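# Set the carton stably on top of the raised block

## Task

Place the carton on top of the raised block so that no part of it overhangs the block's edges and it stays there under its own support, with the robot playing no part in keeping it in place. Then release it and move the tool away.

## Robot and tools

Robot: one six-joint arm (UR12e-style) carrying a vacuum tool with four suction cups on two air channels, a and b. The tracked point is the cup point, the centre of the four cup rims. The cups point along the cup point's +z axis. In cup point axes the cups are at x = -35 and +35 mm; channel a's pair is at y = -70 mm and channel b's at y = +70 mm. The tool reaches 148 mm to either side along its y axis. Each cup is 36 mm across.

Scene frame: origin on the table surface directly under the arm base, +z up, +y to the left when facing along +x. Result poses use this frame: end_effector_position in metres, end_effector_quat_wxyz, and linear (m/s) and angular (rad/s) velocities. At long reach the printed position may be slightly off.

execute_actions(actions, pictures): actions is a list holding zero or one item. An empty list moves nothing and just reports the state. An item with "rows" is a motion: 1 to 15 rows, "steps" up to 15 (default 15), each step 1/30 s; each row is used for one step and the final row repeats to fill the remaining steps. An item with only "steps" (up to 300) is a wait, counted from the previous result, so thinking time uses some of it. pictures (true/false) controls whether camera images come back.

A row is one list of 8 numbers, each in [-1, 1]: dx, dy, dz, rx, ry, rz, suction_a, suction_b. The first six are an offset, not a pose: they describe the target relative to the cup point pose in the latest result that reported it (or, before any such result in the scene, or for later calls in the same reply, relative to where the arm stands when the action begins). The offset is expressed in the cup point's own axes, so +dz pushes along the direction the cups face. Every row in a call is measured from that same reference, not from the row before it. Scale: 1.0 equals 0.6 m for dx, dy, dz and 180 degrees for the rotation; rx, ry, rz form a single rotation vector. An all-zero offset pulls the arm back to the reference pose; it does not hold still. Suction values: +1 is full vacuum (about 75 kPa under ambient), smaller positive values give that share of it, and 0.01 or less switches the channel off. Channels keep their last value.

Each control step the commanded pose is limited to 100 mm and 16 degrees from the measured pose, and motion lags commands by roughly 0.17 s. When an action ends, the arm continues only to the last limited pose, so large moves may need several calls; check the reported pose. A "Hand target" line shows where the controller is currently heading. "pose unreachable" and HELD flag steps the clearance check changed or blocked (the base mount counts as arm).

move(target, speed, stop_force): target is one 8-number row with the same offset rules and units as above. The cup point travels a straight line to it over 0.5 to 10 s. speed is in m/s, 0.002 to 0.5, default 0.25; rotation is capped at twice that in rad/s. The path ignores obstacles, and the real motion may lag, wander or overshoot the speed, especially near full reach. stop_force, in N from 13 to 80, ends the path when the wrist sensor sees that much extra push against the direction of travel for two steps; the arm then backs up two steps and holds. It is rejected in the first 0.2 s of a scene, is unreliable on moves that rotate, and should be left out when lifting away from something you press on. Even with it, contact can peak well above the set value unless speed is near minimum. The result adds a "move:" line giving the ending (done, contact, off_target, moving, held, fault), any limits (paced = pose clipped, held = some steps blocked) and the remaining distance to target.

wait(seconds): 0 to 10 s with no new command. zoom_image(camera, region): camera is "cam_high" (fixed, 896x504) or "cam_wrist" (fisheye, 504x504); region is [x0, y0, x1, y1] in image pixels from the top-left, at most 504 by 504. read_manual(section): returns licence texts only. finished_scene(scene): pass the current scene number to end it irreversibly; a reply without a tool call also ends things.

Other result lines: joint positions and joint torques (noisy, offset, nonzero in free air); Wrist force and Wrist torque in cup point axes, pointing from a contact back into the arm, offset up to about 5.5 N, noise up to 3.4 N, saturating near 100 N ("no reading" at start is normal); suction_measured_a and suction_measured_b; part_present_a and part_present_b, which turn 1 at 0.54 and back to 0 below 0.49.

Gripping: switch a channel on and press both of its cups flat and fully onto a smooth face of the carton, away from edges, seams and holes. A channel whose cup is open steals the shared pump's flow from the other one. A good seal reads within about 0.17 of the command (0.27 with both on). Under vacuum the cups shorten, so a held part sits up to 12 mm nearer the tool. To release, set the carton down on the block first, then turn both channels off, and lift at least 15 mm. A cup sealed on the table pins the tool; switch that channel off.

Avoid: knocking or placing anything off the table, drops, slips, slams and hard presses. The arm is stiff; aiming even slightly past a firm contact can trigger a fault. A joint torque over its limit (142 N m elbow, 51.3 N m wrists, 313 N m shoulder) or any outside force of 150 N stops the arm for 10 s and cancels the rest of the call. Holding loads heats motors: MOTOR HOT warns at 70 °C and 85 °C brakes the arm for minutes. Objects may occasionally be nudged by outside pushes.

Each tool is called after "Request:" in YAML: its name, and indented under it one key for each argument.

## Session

Request:
execute_actions:
  actions: []

Scene clock: 0.00 s of 5300.00 s.
end_effector_position=(+0.6316, +0.0032, +0.4670) suction_measured_a=0.00 part_present_a=0 suction_measured_b=0.00 part_present_b=0 end_effector_quat_wxyz=(-0.001, +0.705, +0.709, -0.001) end_effector_velocity=(+0.000, +0.000, +0.000) end_effector_angular_velocity=(+0.000, -0.001, +0.003)
Joint positions: [-0.281 -1.703  1.855 -1.726 -1.57  -1.852]
Joint velocities: [ 0.     0.    -0.001 -0.     0.001 -0.003]
Joint torques (N m, as the arm reports them, + toward a larger angle): no reading
Wrist force (N, on the end effector, along its own x y z axes, offset not removed): no reading
Wrist torque (N m, same axes, about the end effector's origin, offset not removed): no reading
Hand target: +0.632, +0.003, +0.467; -0.001, +0.705, +0.709, -0.001
camera_calibration (this result's frames):
cam_wrist: T_world_to_cam=[[-0.998911, -0.039718, -0.0244765, 0.654445], [-0.04655, 0.813439, 0.579784, -0.192328], [-0.00311771, 0.580292, -0.814402, 0.514029], [0, 0, 0, 1]] pos_world=[0.646382, -0.115846, 0.546154]

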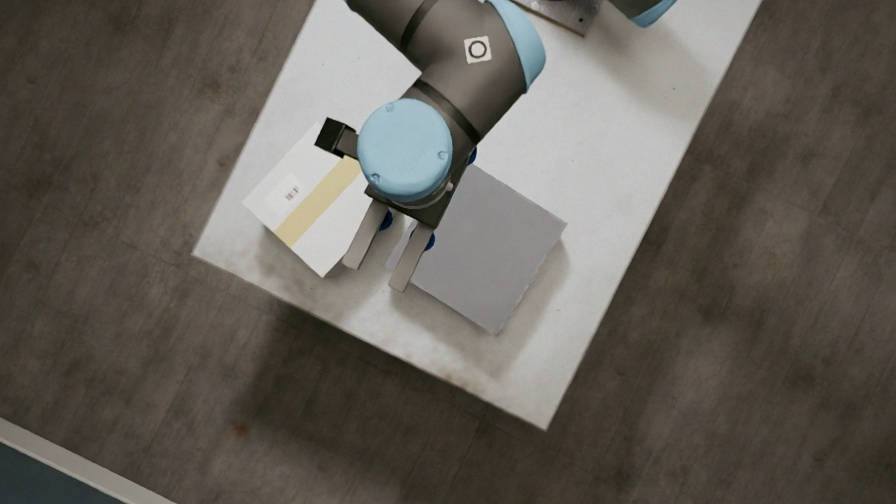

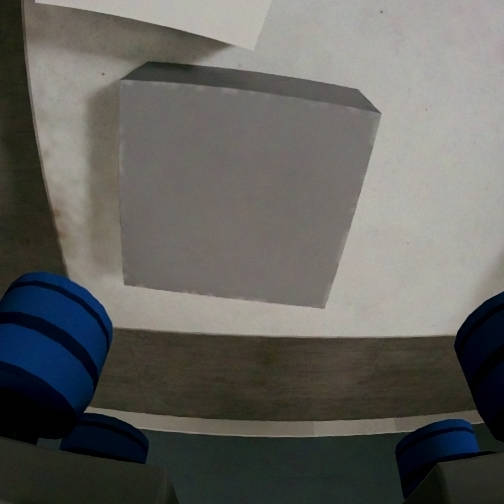

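Request:
move:
  target: [0,-0.55,0,0,0,0,0,0]
  speed: 0.4

Scene clock: 7.70 s of 5300.00 s.
end_effector_position=(+0.3018, +0.0018, +0.4682) suction_measured_a=0.00 part_present_a=0 suction_measured_b=0.00 part_present_b=0 end_effector_quat_wxyz=(-0.000, +0.705, +0.709, -0.001) end_effector_velocity=(-0.002, -0.001, +0.000) end_effector_angular_velocity=(+0.003, -0.001, -0.001)
Joint positions: [-0.621 -2.374  2.208 -1.408 -1.57  -2.192]
Joint velocities: [-0.011 -0.006  0.001  0.005  0.003 -0.01 ]
Joint torques (N m, as the arm reports them, + toward a larger angle): [-15.56  -8.33 -42.49  -2.53   3.63  -1.86]
Wrist force (N, on the end effector, along its own x y z axes, offset not removed): [0.5 -6.1 -3.6]
Wrist torque (N m, same axes, about the end effector's origin, offset not removed): [-0.77 -0.12 0.20]
Hand target: +0.302, +0.002, +0.468; -0.000, +0.705, +0.709, -0.001
Off the commanded pose: 0.001 m, 0 deg.
After step 90, 3.03 s passed at rest.
move: done
camera_calibration (this result's frames):
cam_wrist: T_world_to_cam=[[-0.99892, -0.039664, -0.0242022, 0.324881], [-0.0463506, 0.814121, 0.578842, -0.206887], [-0.00325569, 0.579339, -0.81508, 0.51512], [0, 0, 0, 1]] pos_world=[0.316618, -0.117112, 0.547482]

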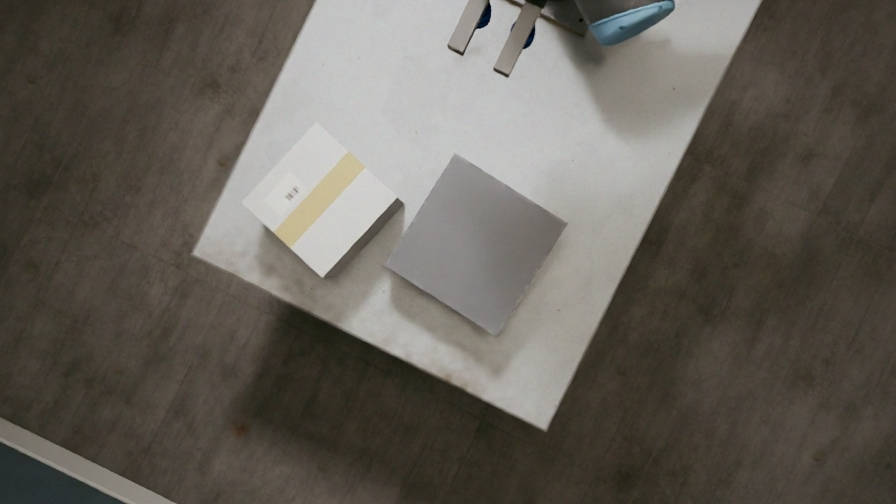

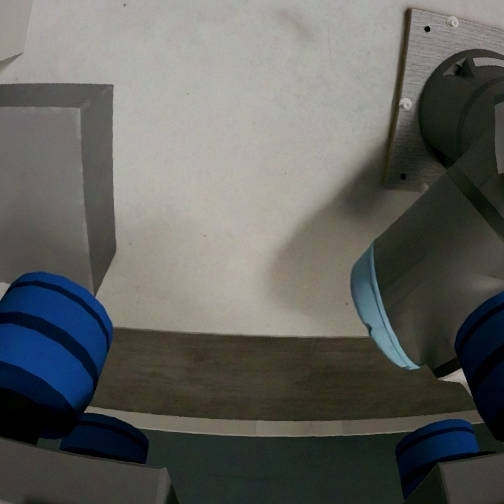

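Request:
move:
  target: [-0.328,0.67,0.347,0,0,-0.4,0,0]
  speed: 0.4

Scene clock: 22.63 s of 5300.00 s.
end_effector_position=(+0.7037, -0.1935, +0.2587) suction_measured_a=0.00 part_present_a=0 suction_measured_b=0.00 part_present_b=0 end_effector_quat_wxyz=(-0.001, +0.154, +0.988, -0.001) end_effector_velocity=(+0.002, -0.001, -0.000) end_effector_angular_velocity=(-0.000, -0.001, +0.004)
Joint positions: [-0.516 -1.414  1.951 -2.111 -1.57  -3.343]
Joint velocities: [ 0.001  0.004 -0.004 -0.    -0.    -0.003]
Joint torques (N m, as the arm reports them, + toward a larger angle): [ 11.31 -43.11 -56.35  -7.24   3.52  -1.74]
Wrist force (N, on the end effector, along its own x y z axes, offset not removed): [-1.1 -4.6 -1.1]
Wrist torque (N m, same axes, about the end effector's origin, offset not removed): [-0.63 0.05 0.23]
Hand target: +0.704, -0.194, +0.259; -0.001, +0.154, +0.988, -0.001
Off the commanded pose: 0.001 m, 0 deg.
After step 90, 9.63 s passed at rest.
move: done
camera_calibration (this result's frames):
cam_wrist: T_world_to_cam=[[-0.271502, -0.962122, -0.0246512, 0.0232381], [-0.786747, 0.207114, 0.581492, 0.494941], [-0.554361, 0.177271, -0.813178, 0.768319], [0, 0, 0, 1]] pos_world=[0.821628, -0.216352, 0.337549]

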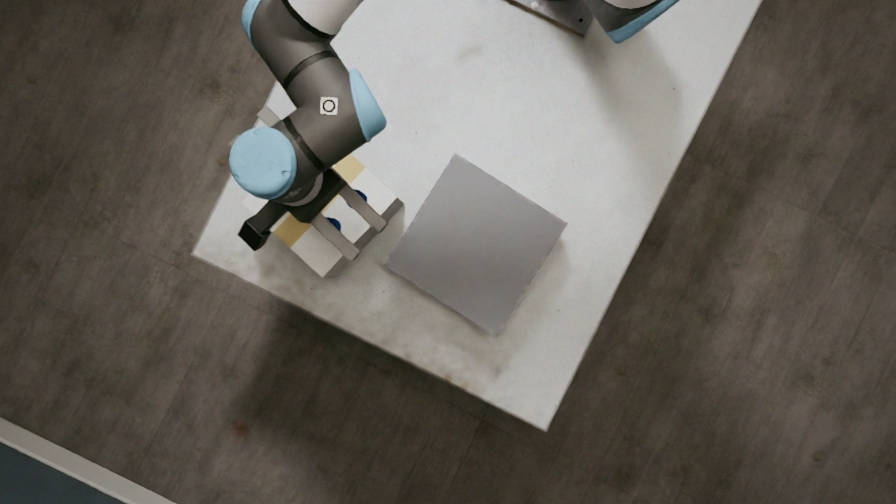

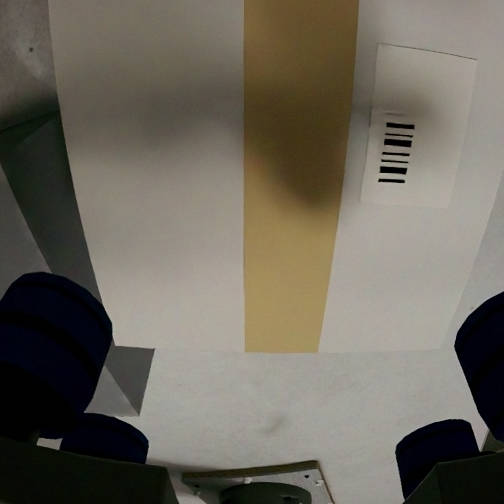

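Request:
move:
  target: [0,-0.017,0.12,0,0,0,0,0]
  speed: 0.1

Request:
move:
  target: [0,0,0.1,0,0,0,0,0]
  speed: 0.01
  stop_force: 13

Request:
execute_actions:
  actions:
    - {"rows":[[0,0,0,0,0,0,1,1]],"steps":15}

Scene clock: 32.07 s of 5300.00 s.
end_effector_position=(+0.7003, -0.2033, +0.1870) suction_measured_a=0.00 part_present_a=0 suction_measured_b=0.00 part_present_b=0 end_effector_quat_wxyz=(-0.001, +0.154, +0.988, -0.001) end_effector_velocity=(+0.000, -0.000, -0.003) end_effector_angular_velocity=(-0.001, +0.000, -0.000)
Joint positions: [-0.53  -1.341  2.013 -2.246 -1.57  -3.357]
Joint velocities: [ 0.     0.003  0.002 -0.005 -0.001  0.   ]
Joint torques (N m, as the arm reports them, + toward a larger angle): [-14.5  -44.66 -32.26  -7.13   0.16  -1.74]
Wrist force (N, on the end effector, along its own x y z axes, offset not removed): [0.0 -3.3 -2.7]
Wrist torque (N m, same axes, about the end effector's origin, offset not removed): [-0.46 0.01 0.16]
Hand target: +0.700, -0.203, +0.187; -0.001, +0.154, +0.988, -0.001
Off the commanded pose: 0.000 m, 0 deg.
After step 90, 5.23 s passed at rest.
move: done
camera_calibration (this result's frames):
cam_wrist: T_world_to_cam=[[-0.271502, -0.962122, -0.024638, 0.011127], [-0.786745, 0.207121, 0.581492, 0.536004], [-0.554364, 0.17726, -0.813179, 0.709864], [0, 0, 0, 1]] pos_world=[0.818242, -0.226143, 0.265839]

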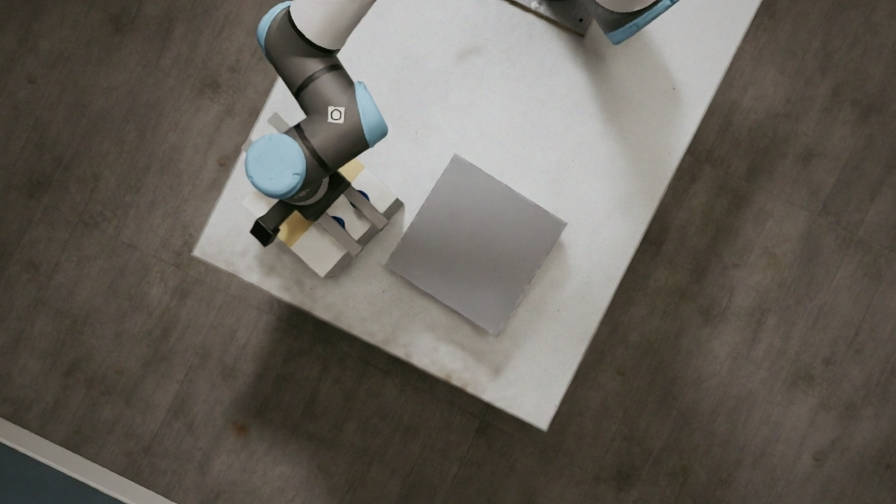

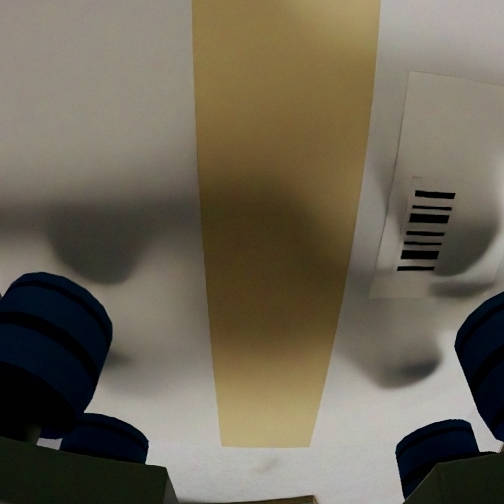

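Scene clock: 35.67 s of 5300.00 s.
end_effector_position=(+0.7001, -0.2033, +0.1547) suction_measured_a=0.00 part_present_a=0 suction_measured_b=0.00 part_present_b=0 end_effector_quat_wxyz=(-0.001, +0.154, +0.988, -0.001) end_effector_velocity=(+0.001, -0.000, +0.004) end_effector_angular_velocity=(-0.000, +0.000, -0.001)
Joint positions: [-0.53  -1.303  2.036 -2.306 -1.57  -3.357]
Joint velocities: [ 0.    -0.004 -0.004  0.008 -0.     0.001]
Joint torques (N m, as the arm reports them, + toward a larger angle): [ 11.35 -72.84 -43.61  -0.85   0.     2.09]
Wrist force (N, on the end effector, along its own x y z axes, offset not removed): [3.0 -4.7 -15.4]
Wrist torque (N m, same axes, about the end effector's origin, offset not removed): [-0.69 -0.35 0.11]
Hand target: +0.700, -0.203, +0.155; -0.001, +0.154, +0.988, -0.001
Off the commanded pose: 0.028 m, 0 deg.
move: contact
camera_calibration (this result's frames):
cam_wrist: T_world_to_cam=[[-0.271494, -0.962124, -0.0246623, 0.0102661], [-0.786698, 0.207084, 0.58157, 0.554553], [-0.554435, 0.177294, -0.813123, 0.683599], [0, 0, 0, 1]] pos_world=[0.818064, -0.22616, 0.233592]

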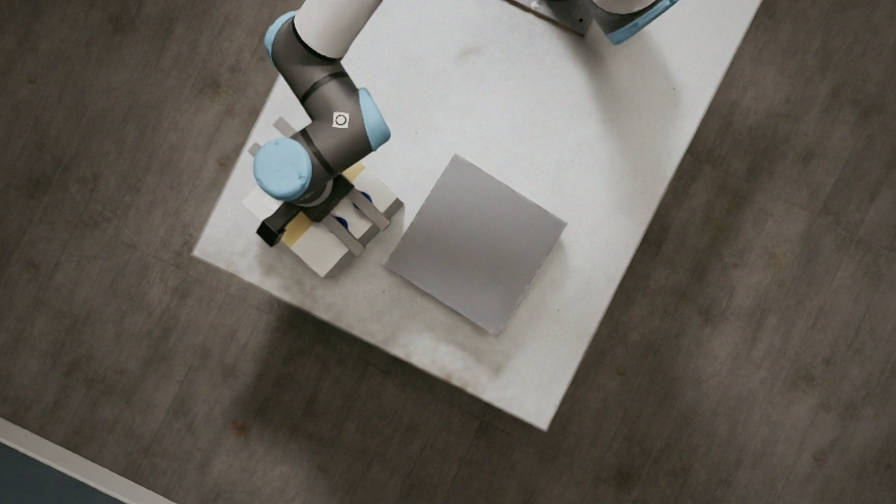

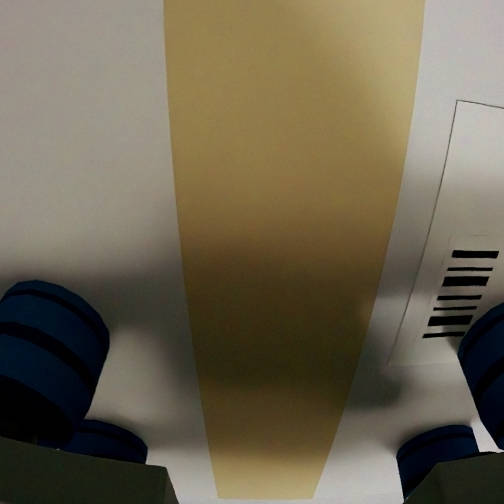

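Scene clock: 36.17 s of 5300.00 s.
end_effector_position=(+0.7000, -0.2033, +0.1547) suction_measured_a=0.51 part_present_a=0 suction_measured_b=0.51 part_present_b=0 end_effector_quat_wxyz=(-0.001, +0.154, +0.988, -0.001) end_effector_velocity=(+0.000, -0.001, +0.001) end_effector_angular_velocity=(-0.002, -0.002, +0.001)
Joint positions: [-0.53  -1.303  2.036 -2.306 -1.57  -3.357]
Joint velocities: [-0.    -0.    -0.    -0.002 -0.001 -0.001]
Joint torques (N m, as the arm reports them, + toward a larger angle): [  9.45 -58.81 -42.07  -9.92   0.24   1.97]
Wrist force (N, on the end effector, along its own x y z axes, offset not removed): [-0.4 -3.6 17.1]
Wrist torque (N m, same axes, about the end effector's origin, offset not removed): [-0.32 0.91 0.27]
Hand target: +0.700, -0.203, +0.155; -0.001, +0.154, +0.988, -0.001
Off the commanded pose: 0.000 m, 0 deg.
Steps of this call (steps 1 to 15: all 15 steps of this action). Readings (end_effector_position | what the end effector reports):
1: (+0.7001, -0.2033, +0.1549) | suction_measured_a=0.04 part_present_a=0 suction_measured_b=0.04 part_present_b=0
2: (+0.7001, -0.2033, +0.1549) | suction_measured_a=0.10 part_present_a=0 suction_measured_b=0.10 part_present_b=0
4: (+0.7001, -0.2033, +0.1549) | suction_measured_a=0.21 part_present_a=0 suction_measured_b=0.21 part_present_b=0
8: (+0.7001, -0.2033, +0.1548) | suction_measured_a=0.33 part_present_a=0 suction_measured_b=0.33 part_present_b=0
15: the state above
camera_calibration (this result's frames):
cam_wrist: T_world_to_cam=[[-0.271497, -0.962121, -0.0247293, 0.0103011], [-0.786561, 0.207003, 0.581783, 0.55437], [-0.554626, 0.177404, -0.812968, 0.683646], [0, 0, 0, 1]] pos_world=[0.818011, -0.226127, 0.233515]

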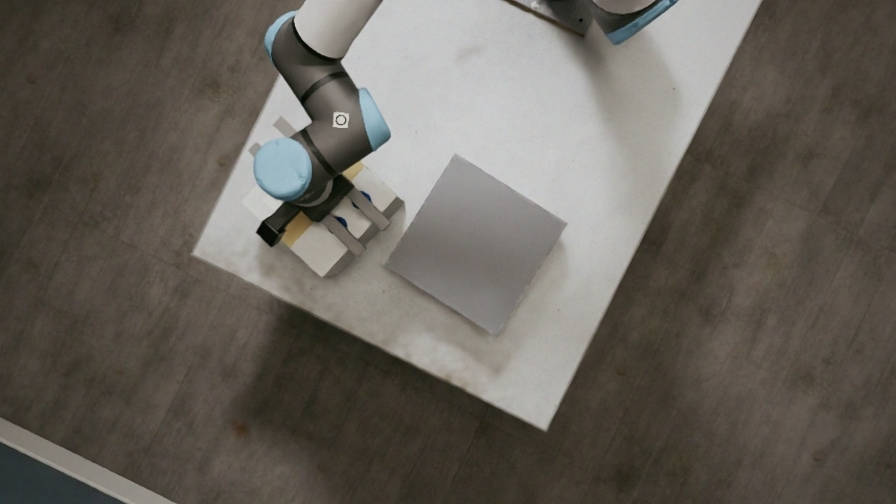

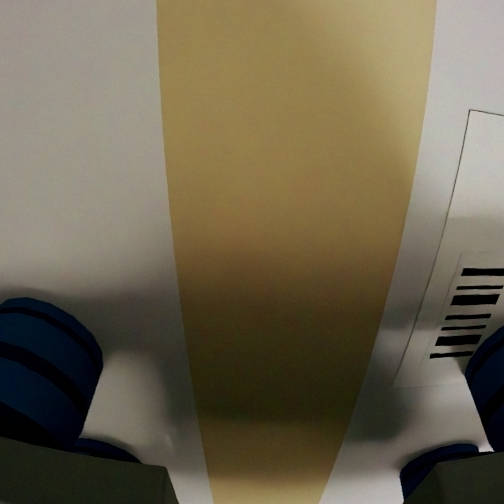

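Request:
move:
  target: [0,0,-0.32,0,0,0,1,1]
  speed: 0.12

Scene clock: 44.50 s of 5300.00 s.
end_effector_position=(+0.7008, -0.2030, +0.3465) suction_measured_a=0.70 part_present_a=1 suction_measured_b=0.70 part_present_b=1 end_effector_quat_wxyz=(-0.001, +0.154, +0.988, -0.001) end_effector_velocity=(-0.000, +0.000, +0.001) end_effector_angular_velocity=(+0.000, +0.001, -0.000)
Joint positions: [-0.53  -1.481  1.857 -1.949 -1.57  -3.357]
Joint velocities: [ 0.    -0.001 -0.002  0.004 -0.     0.   ]
Joint torques (N m, as the arm reports them, + toward a larger angle): [ -8.48 -92.78 -73.7   -5.79   2.14  -0.04]
Wrist force (N, on the end effector, along its own x y z axes, offset not removed): [-0.3 -3.0 15.8]
Wrist torque (N m, same axes, about the end effector's origin, offset not removed): [-0.28 0.84 0.16]
Hand target: +0.701, -0.203, +0.347; -0.001, +0.154, +0.988, -0.001
Off the commanded pose: 0.000 m, 0 deg.
move: done
camera_calibration (this result's frames):
cam_wrist: T_world_to_cam=[[-0.271498, -0.962121, -0.0247294, 0.0155721], [-0.786562, 0.207004, 0.581781, 0.443329], [-0.554625, 0.177404, -0.812969, 0.839955], [0, 0, 0, 1]] pos_world=[0.818794, -0.2258, 0.425322]

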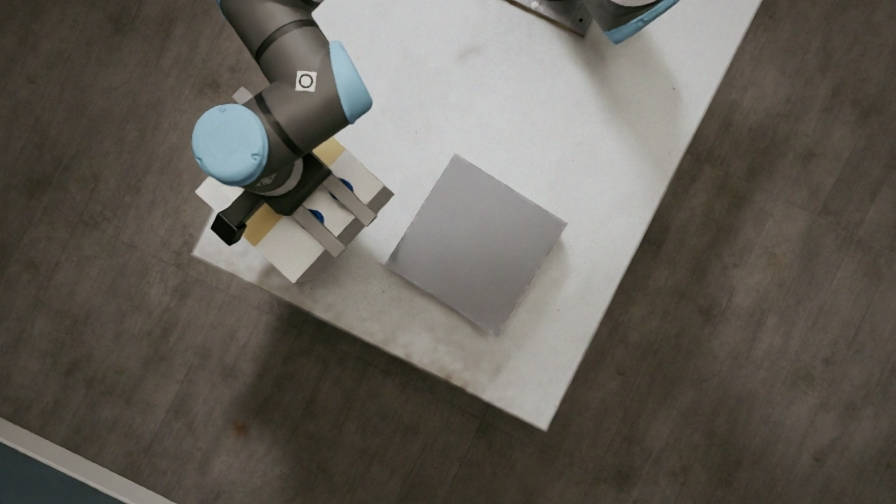

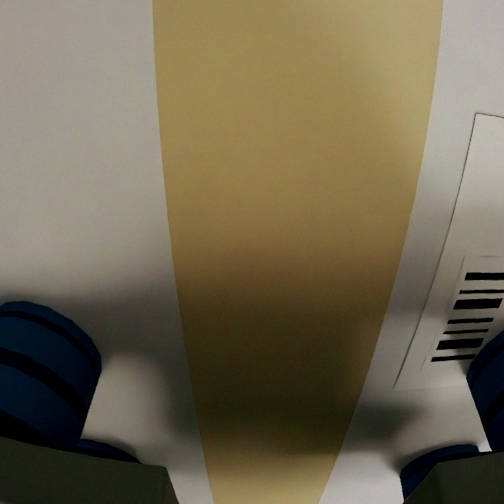

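Request:
move:
  target: [0.256,0.508,0,0,0,-0.063,1,1]
  speed: 0.25

Request:
move:
  target: [0,0,0.07,0,0,0,1,1]
  speed: 0.05
  stop_force: 15

Scene clock: 52.27 s of 5300.00 s.
end_effector_position=(+0.6476, +0.1341, +0.3465) suction_measured_a=0.70 part_present_a=1 suction_measured_b=0.70 part_present_b=1 end_effector_quat_wxyz=(-0.001, +0.056, +0.998, +0.000) end_effector_velocity=(+0.000, +0.002, +0.001) end_effector_angular_velocity=(-0.000, -0.001, +0.002)
Joint positions: [-0.068 -1.595  1.976 -1.954 -1.57  -3.093]
Joint velocities: [ 0.003  0.001 -0.002  0.    -0.     0.001]
Joint torques (N m, as the arm reports them, + toward a larger angle): [  9.08 -40.86 -73.54  -5.88  -2.84   2.09]
Wrist force (N, on the end effector, along its own x y z axes, offset not removed): [-3.5 -5.8 18.7]
Wrist torque (N m, same axes, about the end effector's origin, offset not removed): [-0.62 1.16 0.17]
Hand target: +0.648, +0.134, +0.346; -0.001, +0.056, +0.998, +0.000
Off the commanded pose: 0.000 m, 0 deg.
move: done
camera_calibration (this result's frames):
cam_wrist: T_world_to_cam=[[-0.0771354, -0.996667, -0.0265546, 0.20486], [-0.81172, 0.0473119, 0.582127, 0.369281], [-0.578931, 0.0664575, -0.812664, 0.781148], [0, 0, 0, 1]] pos_world=[0.767785, 0.134793, 0.425282]

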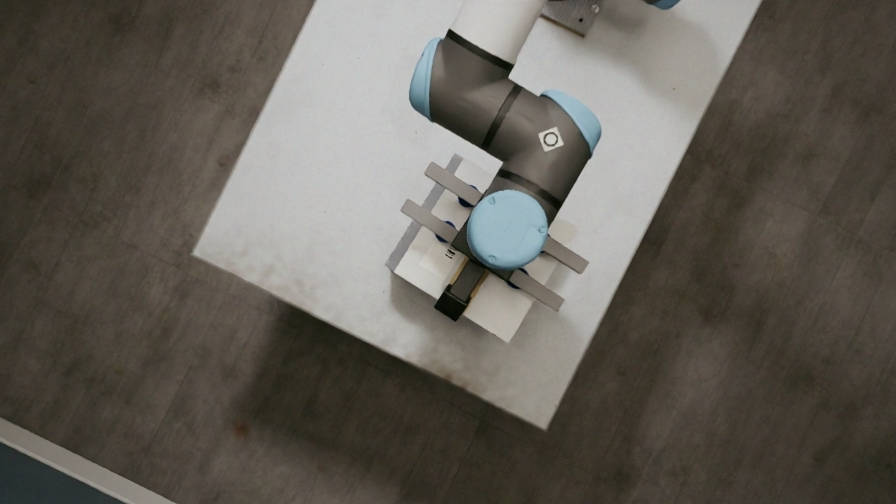

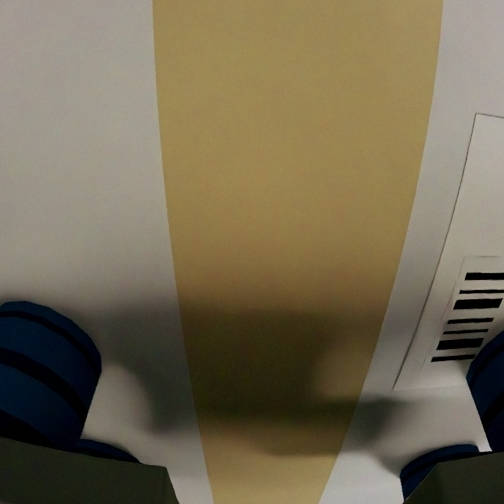

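Scene clock: 53.50 s of 5300.00 s.
end_effector_position=(+0.6474, +0.1341, +0.3048) suction_measured_a=0.70 part_present_a=1 suction_measured_b=0.70 part_present_b=1 end_effector_quat_wxyz=(-0.001, +0.056, +0.998, +0.000) end_effector_velocity=(-0.000, -0.000, -0.003) end_effector_angular_velocity=(+0.001, +0.000, -0.001)
Joint positions: [-0.068 -1.565  2.025 -2.034 -1.57  -3.093]
Joint velocities: [-0.     0.002  0.003 -0.005  0.001  0.   ]
Joint torques (N m, as the arm reports them, + toward a larger angle): [-10.58 -43.25 -50.02 -10.79  -1.83  -1.43]
Wrist force (N, on the end effector, along its own x y z axes, offset not removed): [0.4 -4.2 16.3]
Wrist torque (N m, same axes, about the end effector's origin, offset not removed): [-0.44 0.60 0.04]
Hand target: +0.647, +0.134, +0.304; -0.001, +0.056, +0.998, +0.000
Off the commanded pose: 0.000 m, 0 deg.
move: done
camera_calibration (this result's frames):
cam_wrist: T_world_to_cam=[[-0.0771362, -0.996667, -0.0265376, 0.203691], [-0.811717, 0.0473221, 0.58213, 0.393442], [-0.578934, 0.0664444, -0.812662, 0.747147], [0, 0, 0, 1]] pos_world=[0.767625, 0.13475, 0.38355]

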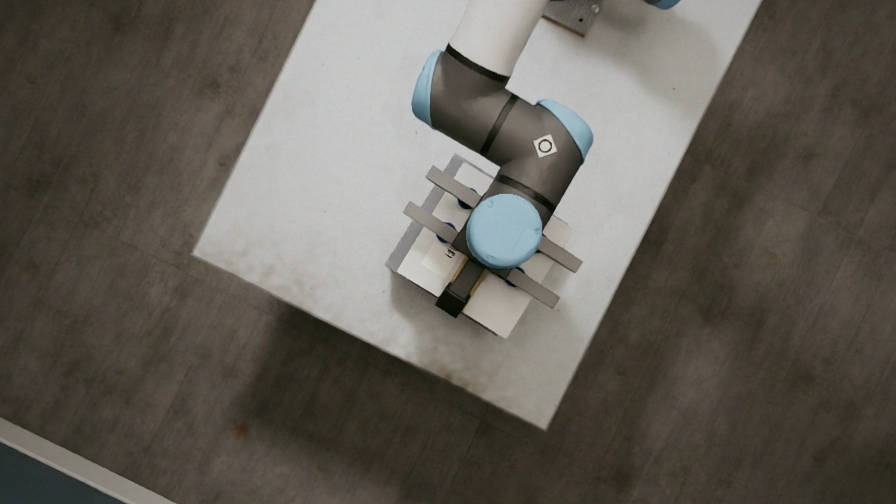

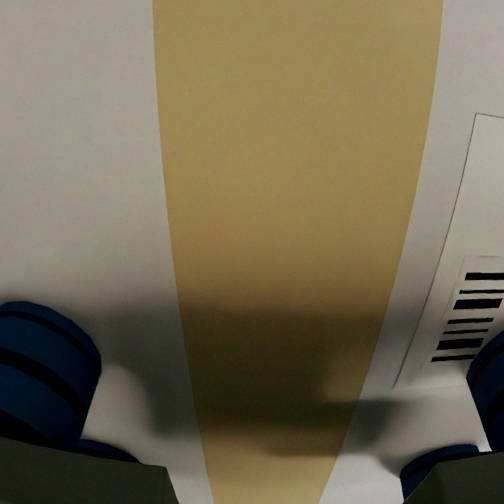

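Request:
move:
  target: [0,-0.013,0.02,0,0,0,1,1]
  speed: 0.03

Request:
move:
  target: [0,0,0.12,0,0,0,1,1]
  speed: 0.008
  stop_force: 13

Scene clock: 63.47 s of 5300.00 s.
end_effector_position=(+0.6465, +0.1265, +0.2929) suction_measured_a=0.70 part_present_a=1 suction_measured_b=0.70 part_present_b=1 end_effector_quat_wxyz=(-0.001, +0.056, +0.998, +0.000) end_effector_velocity=(-0.000, -0.002, -0.001) end_effector_angular_velocity=(-0.000, -0.001, -0.002)
Joint positions: [-0.08  -1.559  2.043 -2.057 -1.57  -3.105]
Joint velocities: [-0.002  0.     0.002 -0.003 -0.    -0.   ]
Joint torques (N m, as the arm reports them, + toward a larger angle): [-14.2  -41.14 -50.44 -10.59   1.85  -1.96]
Wrist force (N, on the end effector, along its own x y z axes, offset not removed): [-1.7 -3.1 16.5]
Wrist torque (N m, same axes, about the end effector's origin, offset not removed): [-0.37 0.99 0.19]
Hand target: +0.647, +0.126, +0.293; -0.001, +0.056, +0.998, -0.000
Off the commanded pose: 0.000 m, 0 deg.
move: done
camera_calibration (this result's frames):
cam_wrist: T_world_to_cam=[[-0.0771402, -0.996667, -0.0265311, 0.195694], [-0.811722, 0.0473297, 0.582124, 0.399951], [-0.578928, 0.066441, -0.812667, 0.737528], [0, 0, 0, 1]] pos_world=[0.76672, 0.12711, 0.371736]

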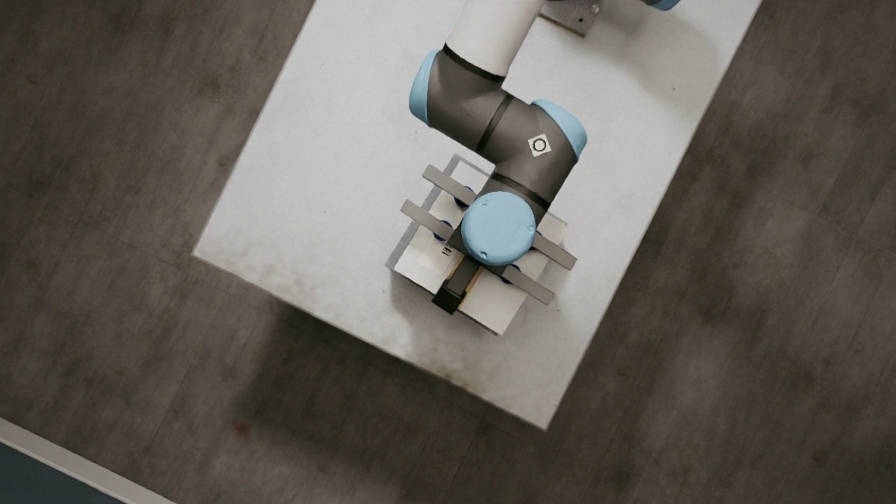

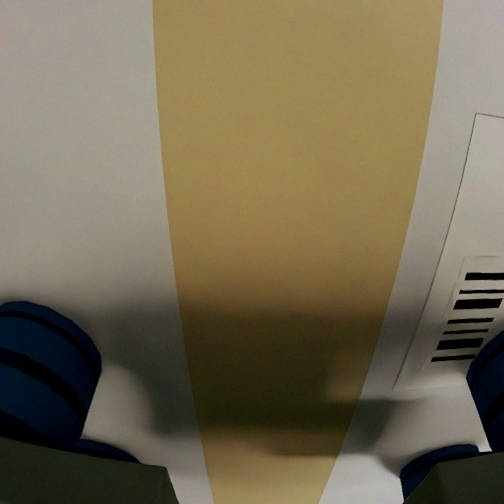

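Scene clock: 67.23 s of 5300.00 s.
end_effector_position=(+0.6465, +0.1264, +0.2659) suction_measured_a=0.70 part_present_a=1 suction_measured_b=0.70 part_present_b=1 end_effector_quat_wxyz=(-0.001, +0.056, +0.998, +0.000) end_effector_velocity=(-0.000, -0.000, +0.002) end_effector_angular_velocity=(-0.001, +0.003, -0.001)
Joint positions: [-0.08  -1.534  2.072 -2.111 -1.57  -3.105]
Joint velocities: [ 0.    -0.002 -0.003  0.007 -0.001  0.002]
Joint torques (N m, as the arm reports them, + toward a larger angle): [  8.48 -68.97 -55.25   0.71   1.65   1.86]
Wrist force (N, on the end effector, along its own x y z axes, offset not removed): [-4.4 -0.7 0.3]
Wrist torque (N m, same axes, about the end effector's origin, offset not removed): [-1.94 -2.01 0.09]
Hand target: +0.647, +0.126, +0.266; -0.001, +0.056, +0.998, +0.000
Off the commanded pose: 0.045 m, 0 deg.
move: contact
camera_calibration (this result's frames):
cam_wrist: T_world_to_cam=[[-0.0771262, -0.996668, -0.0265357, 0.194944], [-0.811894, 0.0473353, 0.581883, 0.415888], [-0.578689, 0.0664226, -0.812839, 0.715394], [0, 0, 0, 1]] pos_world=[0.766683, 0.12709, 0.344675]

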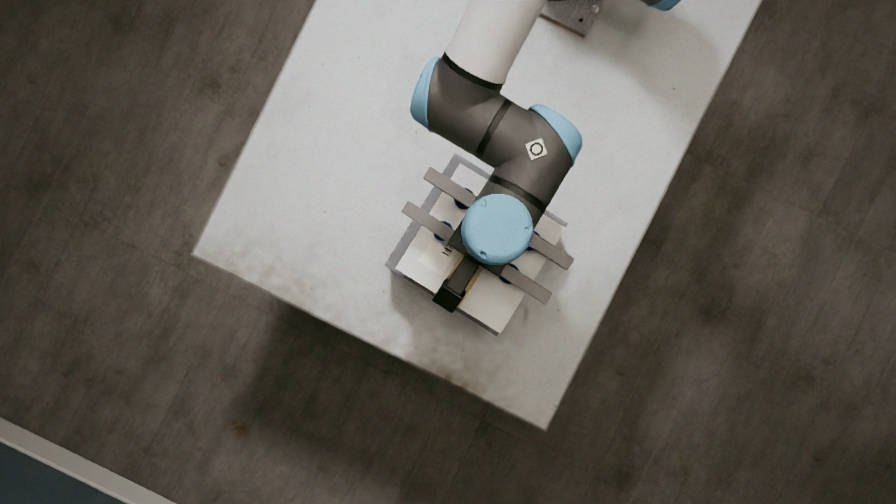

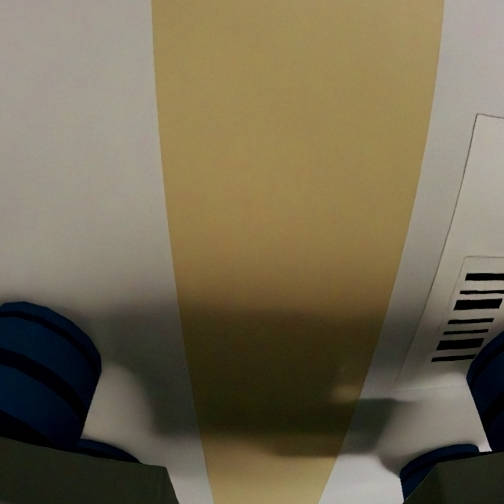

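Request:
execute_actions:
  actions:
    - {"rows":[[0,0,-0.004,0,0,0,0,0]],"steps":10}
  pictures: false

Request:
move:
  target: [0,0,-0.3,0,0,0,0,0]
  speed: 0.25

Request:
move:
  target: [0.15,-0.6,0,0,0,0,0,0]
  speed: 0.4

Scene clock: 75.00 s of 5300.00 s.
end_effector_position=(+0.6467, +0.1264, +0.2683) suction_measured_a=0.00 part_present_a=0 suction_measured_b=0.00 part_present_b=0 end_effector_quat_wxyz=(-0.001, +0.056, +0.998, +0.000) end_effector_velocity=(-0.001, +0.000, -0.000) end_effector_angular_velocity=(+0.001, +0.005, +0.000)
Joint positions: [-0.08  -1.536  2.069 -2.107 -1.57  -3.105]
Joint velocities: [ 0.    -0.001  0.     0.005  0.001  0.   ]
Joint torques (N m, as the arm reports them, + toward a larger angle): [-12.39 -41.73 -35.79   0.41  -0.42  -1.62]
Wrist force (N, on the end effector, along its own x y z axes, offset not removed): [10.1 -3.2 -45.2]
Wrist torque (N m, same axes, about the end effector's origin, offset not removed): [-0.29 -0.25 0.17]
Hand target: +0.647, +0.126, +0.268; -0.001, +0.056, +0.998, +0.000
Off the commanded pose: 0.000 m, 0 deg.
Steps of this call (steps 1 to 223: nothing new was sent; steps 224 to 233: all 10 steps of this action). Readings (end_effector_position | what the end effector reports):
224: (+0.6465, +0.1264, +0.2664) | suction_measured_a=0.59 part_present_a=1 suction_measured_b=0.59 part_present_b=1
225: (+0.6466, +0.1264, +0.2666) | suction_measured_a=0.31 part_present_a=0 suction_measured_b=0.30 part_present_b=0
227: (+0.6468, +0.1264, +0.2676) | suction_measured_a=0.04 part_present_a=0 suction_measured_b=0.04 part_present_b=0
231: (+0.6468, +0.1264, +0.2683) | suction_measured_a=0.00 part_present_a=0 suction_measured_b=0.00 part_present_b=0
233: the state above

Scene clock: 76.60 s of 5300.00 s.
end_effector_position=(+0.6471, +0.1266, +0.4481) suction_measured_a=0.00 part_present_a=0 suction_measured_b=0.00 part_present_b=0 end_effector_quat_wxyz=(-0.001, +0.056, +0.998, +0.000) end_effector_velocity=(+0.000, -0.001, +0.002) end_effector_angular_velocity=(-0.000, +0.001, -0.002)
Joint positions: [-0.08  -1.649  1.841 -1.766 -1.57  -3.105]
Joint velocities: [-0.001  0.    -0.004  0.005 -0.     0.001]
Joint torques (N m, as the arm reports them, + toward a larger angle): [-12.04 -66.79 -62.23  -2.36   3.09  -1.89]
Wrist force (N, on the end effector, along its own x y z axes, offset not removed): [0.4 -3.5 -2.4]
Wrist torque (N m, same axes, about the end effector's origin, offset not removed): [-0.42 -0.18 0.20]
Hand target: +0.647, +0.127, +0.448; -0.001, +0.056, +0.998, +0.000
Off the commanded pose: 0.000 m, 0 deg.
move: done
camera_calibration (this result's frames):
cam_wrist: T_world_to_cam=[[-0.0771319, -0.996667, -0.0265508, 0.199986], [-0.812013, 0.047345, 0.581716, 0.31048], [-0.57852, 0.0664284, -0.812959, 0.863826], [0, 0, 0, 1]] pos_world=[0.76728, 0.127237, 0.526954]

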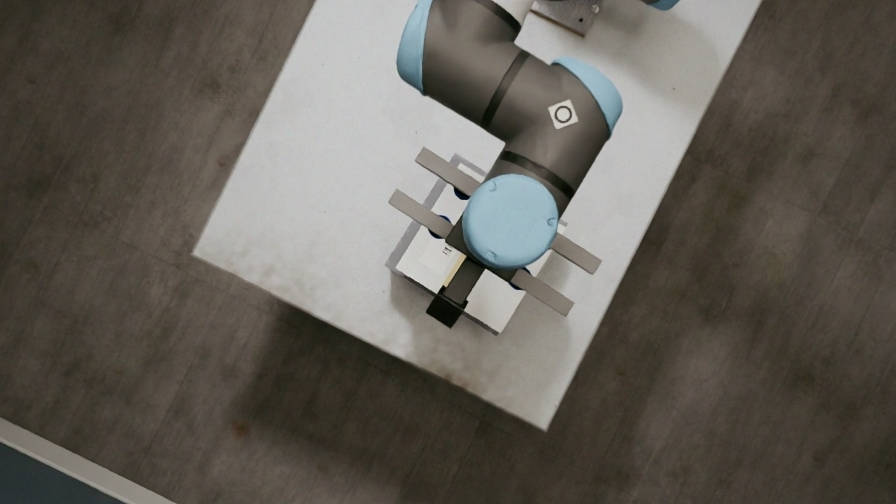

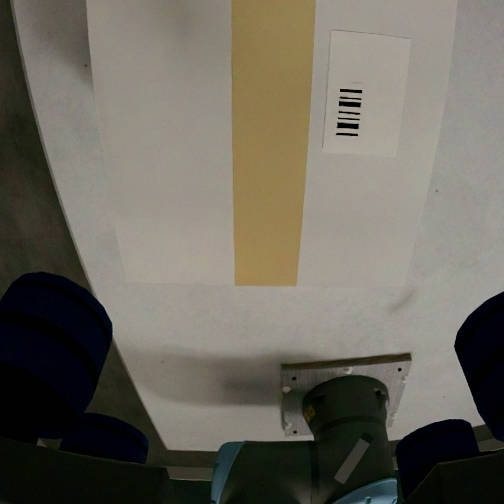

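Scene clock: 78.27 s of 5300.00 s.
end_effector_position=(+0.5174, -0.2209, +0.4489) suction_measured_a=0.00 part_present_a=0 suction_measured_b=0.00 part_present_b=0 end_effector_quat_wxyz=(-0.001, +0.056, +0.998, -0.001) end_effector_velocity=(-0.000, -0.002, +0.000) end_effector_angular_velocity=(+0.001, -0.002, +0.001)
Joint positions: [-0.727 -1.821  1.983 -1.735 -1.57  -3.752]
Joint velocities: [-0.005  0.001 -0.001 -0.     0.002 -0.005]
Joint torques (N m, as the arm reports them, + toward a larger angle): [-16.14 -11.78 -63.62  -6.8    3.98  -1.27]
Wrist force (N, on the end effector, along its own x y z axes, offset not removed): [1.7 -4.0 -2.3]
Wrist torque (N m, same axes, about the end effector's origin, offset not removed): [-0.48 -0.39 0.21]
Hand target: +0.517, -0.221, +0.449; -0.001, +0.056, +0.998, -0.001
Off the commanded pose: 0.001 m, 0 deg.
move: done
camera_calibration (this result's frames):
cam_wrist: T_world_to_cam=[[-0.0772214, -0.996709, -0.0246388, -0.157153], [-0.811894, 0.0485207, 0.581786, 0.221294], [-0.578676, 0.0649304, -0.812969, 0.812214], [0, 0, 0, 1]] pos_world=[0.637541, -0.220111, 0.527687]

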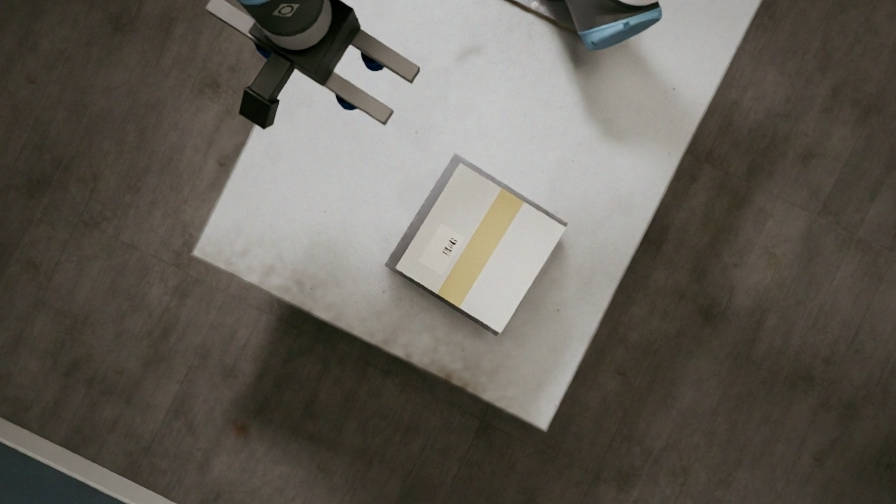

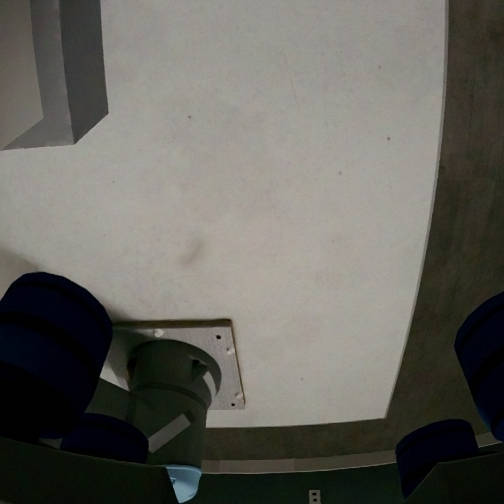

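Request:
finished_scene:
  scene: 2

The scene is finished: the task was done.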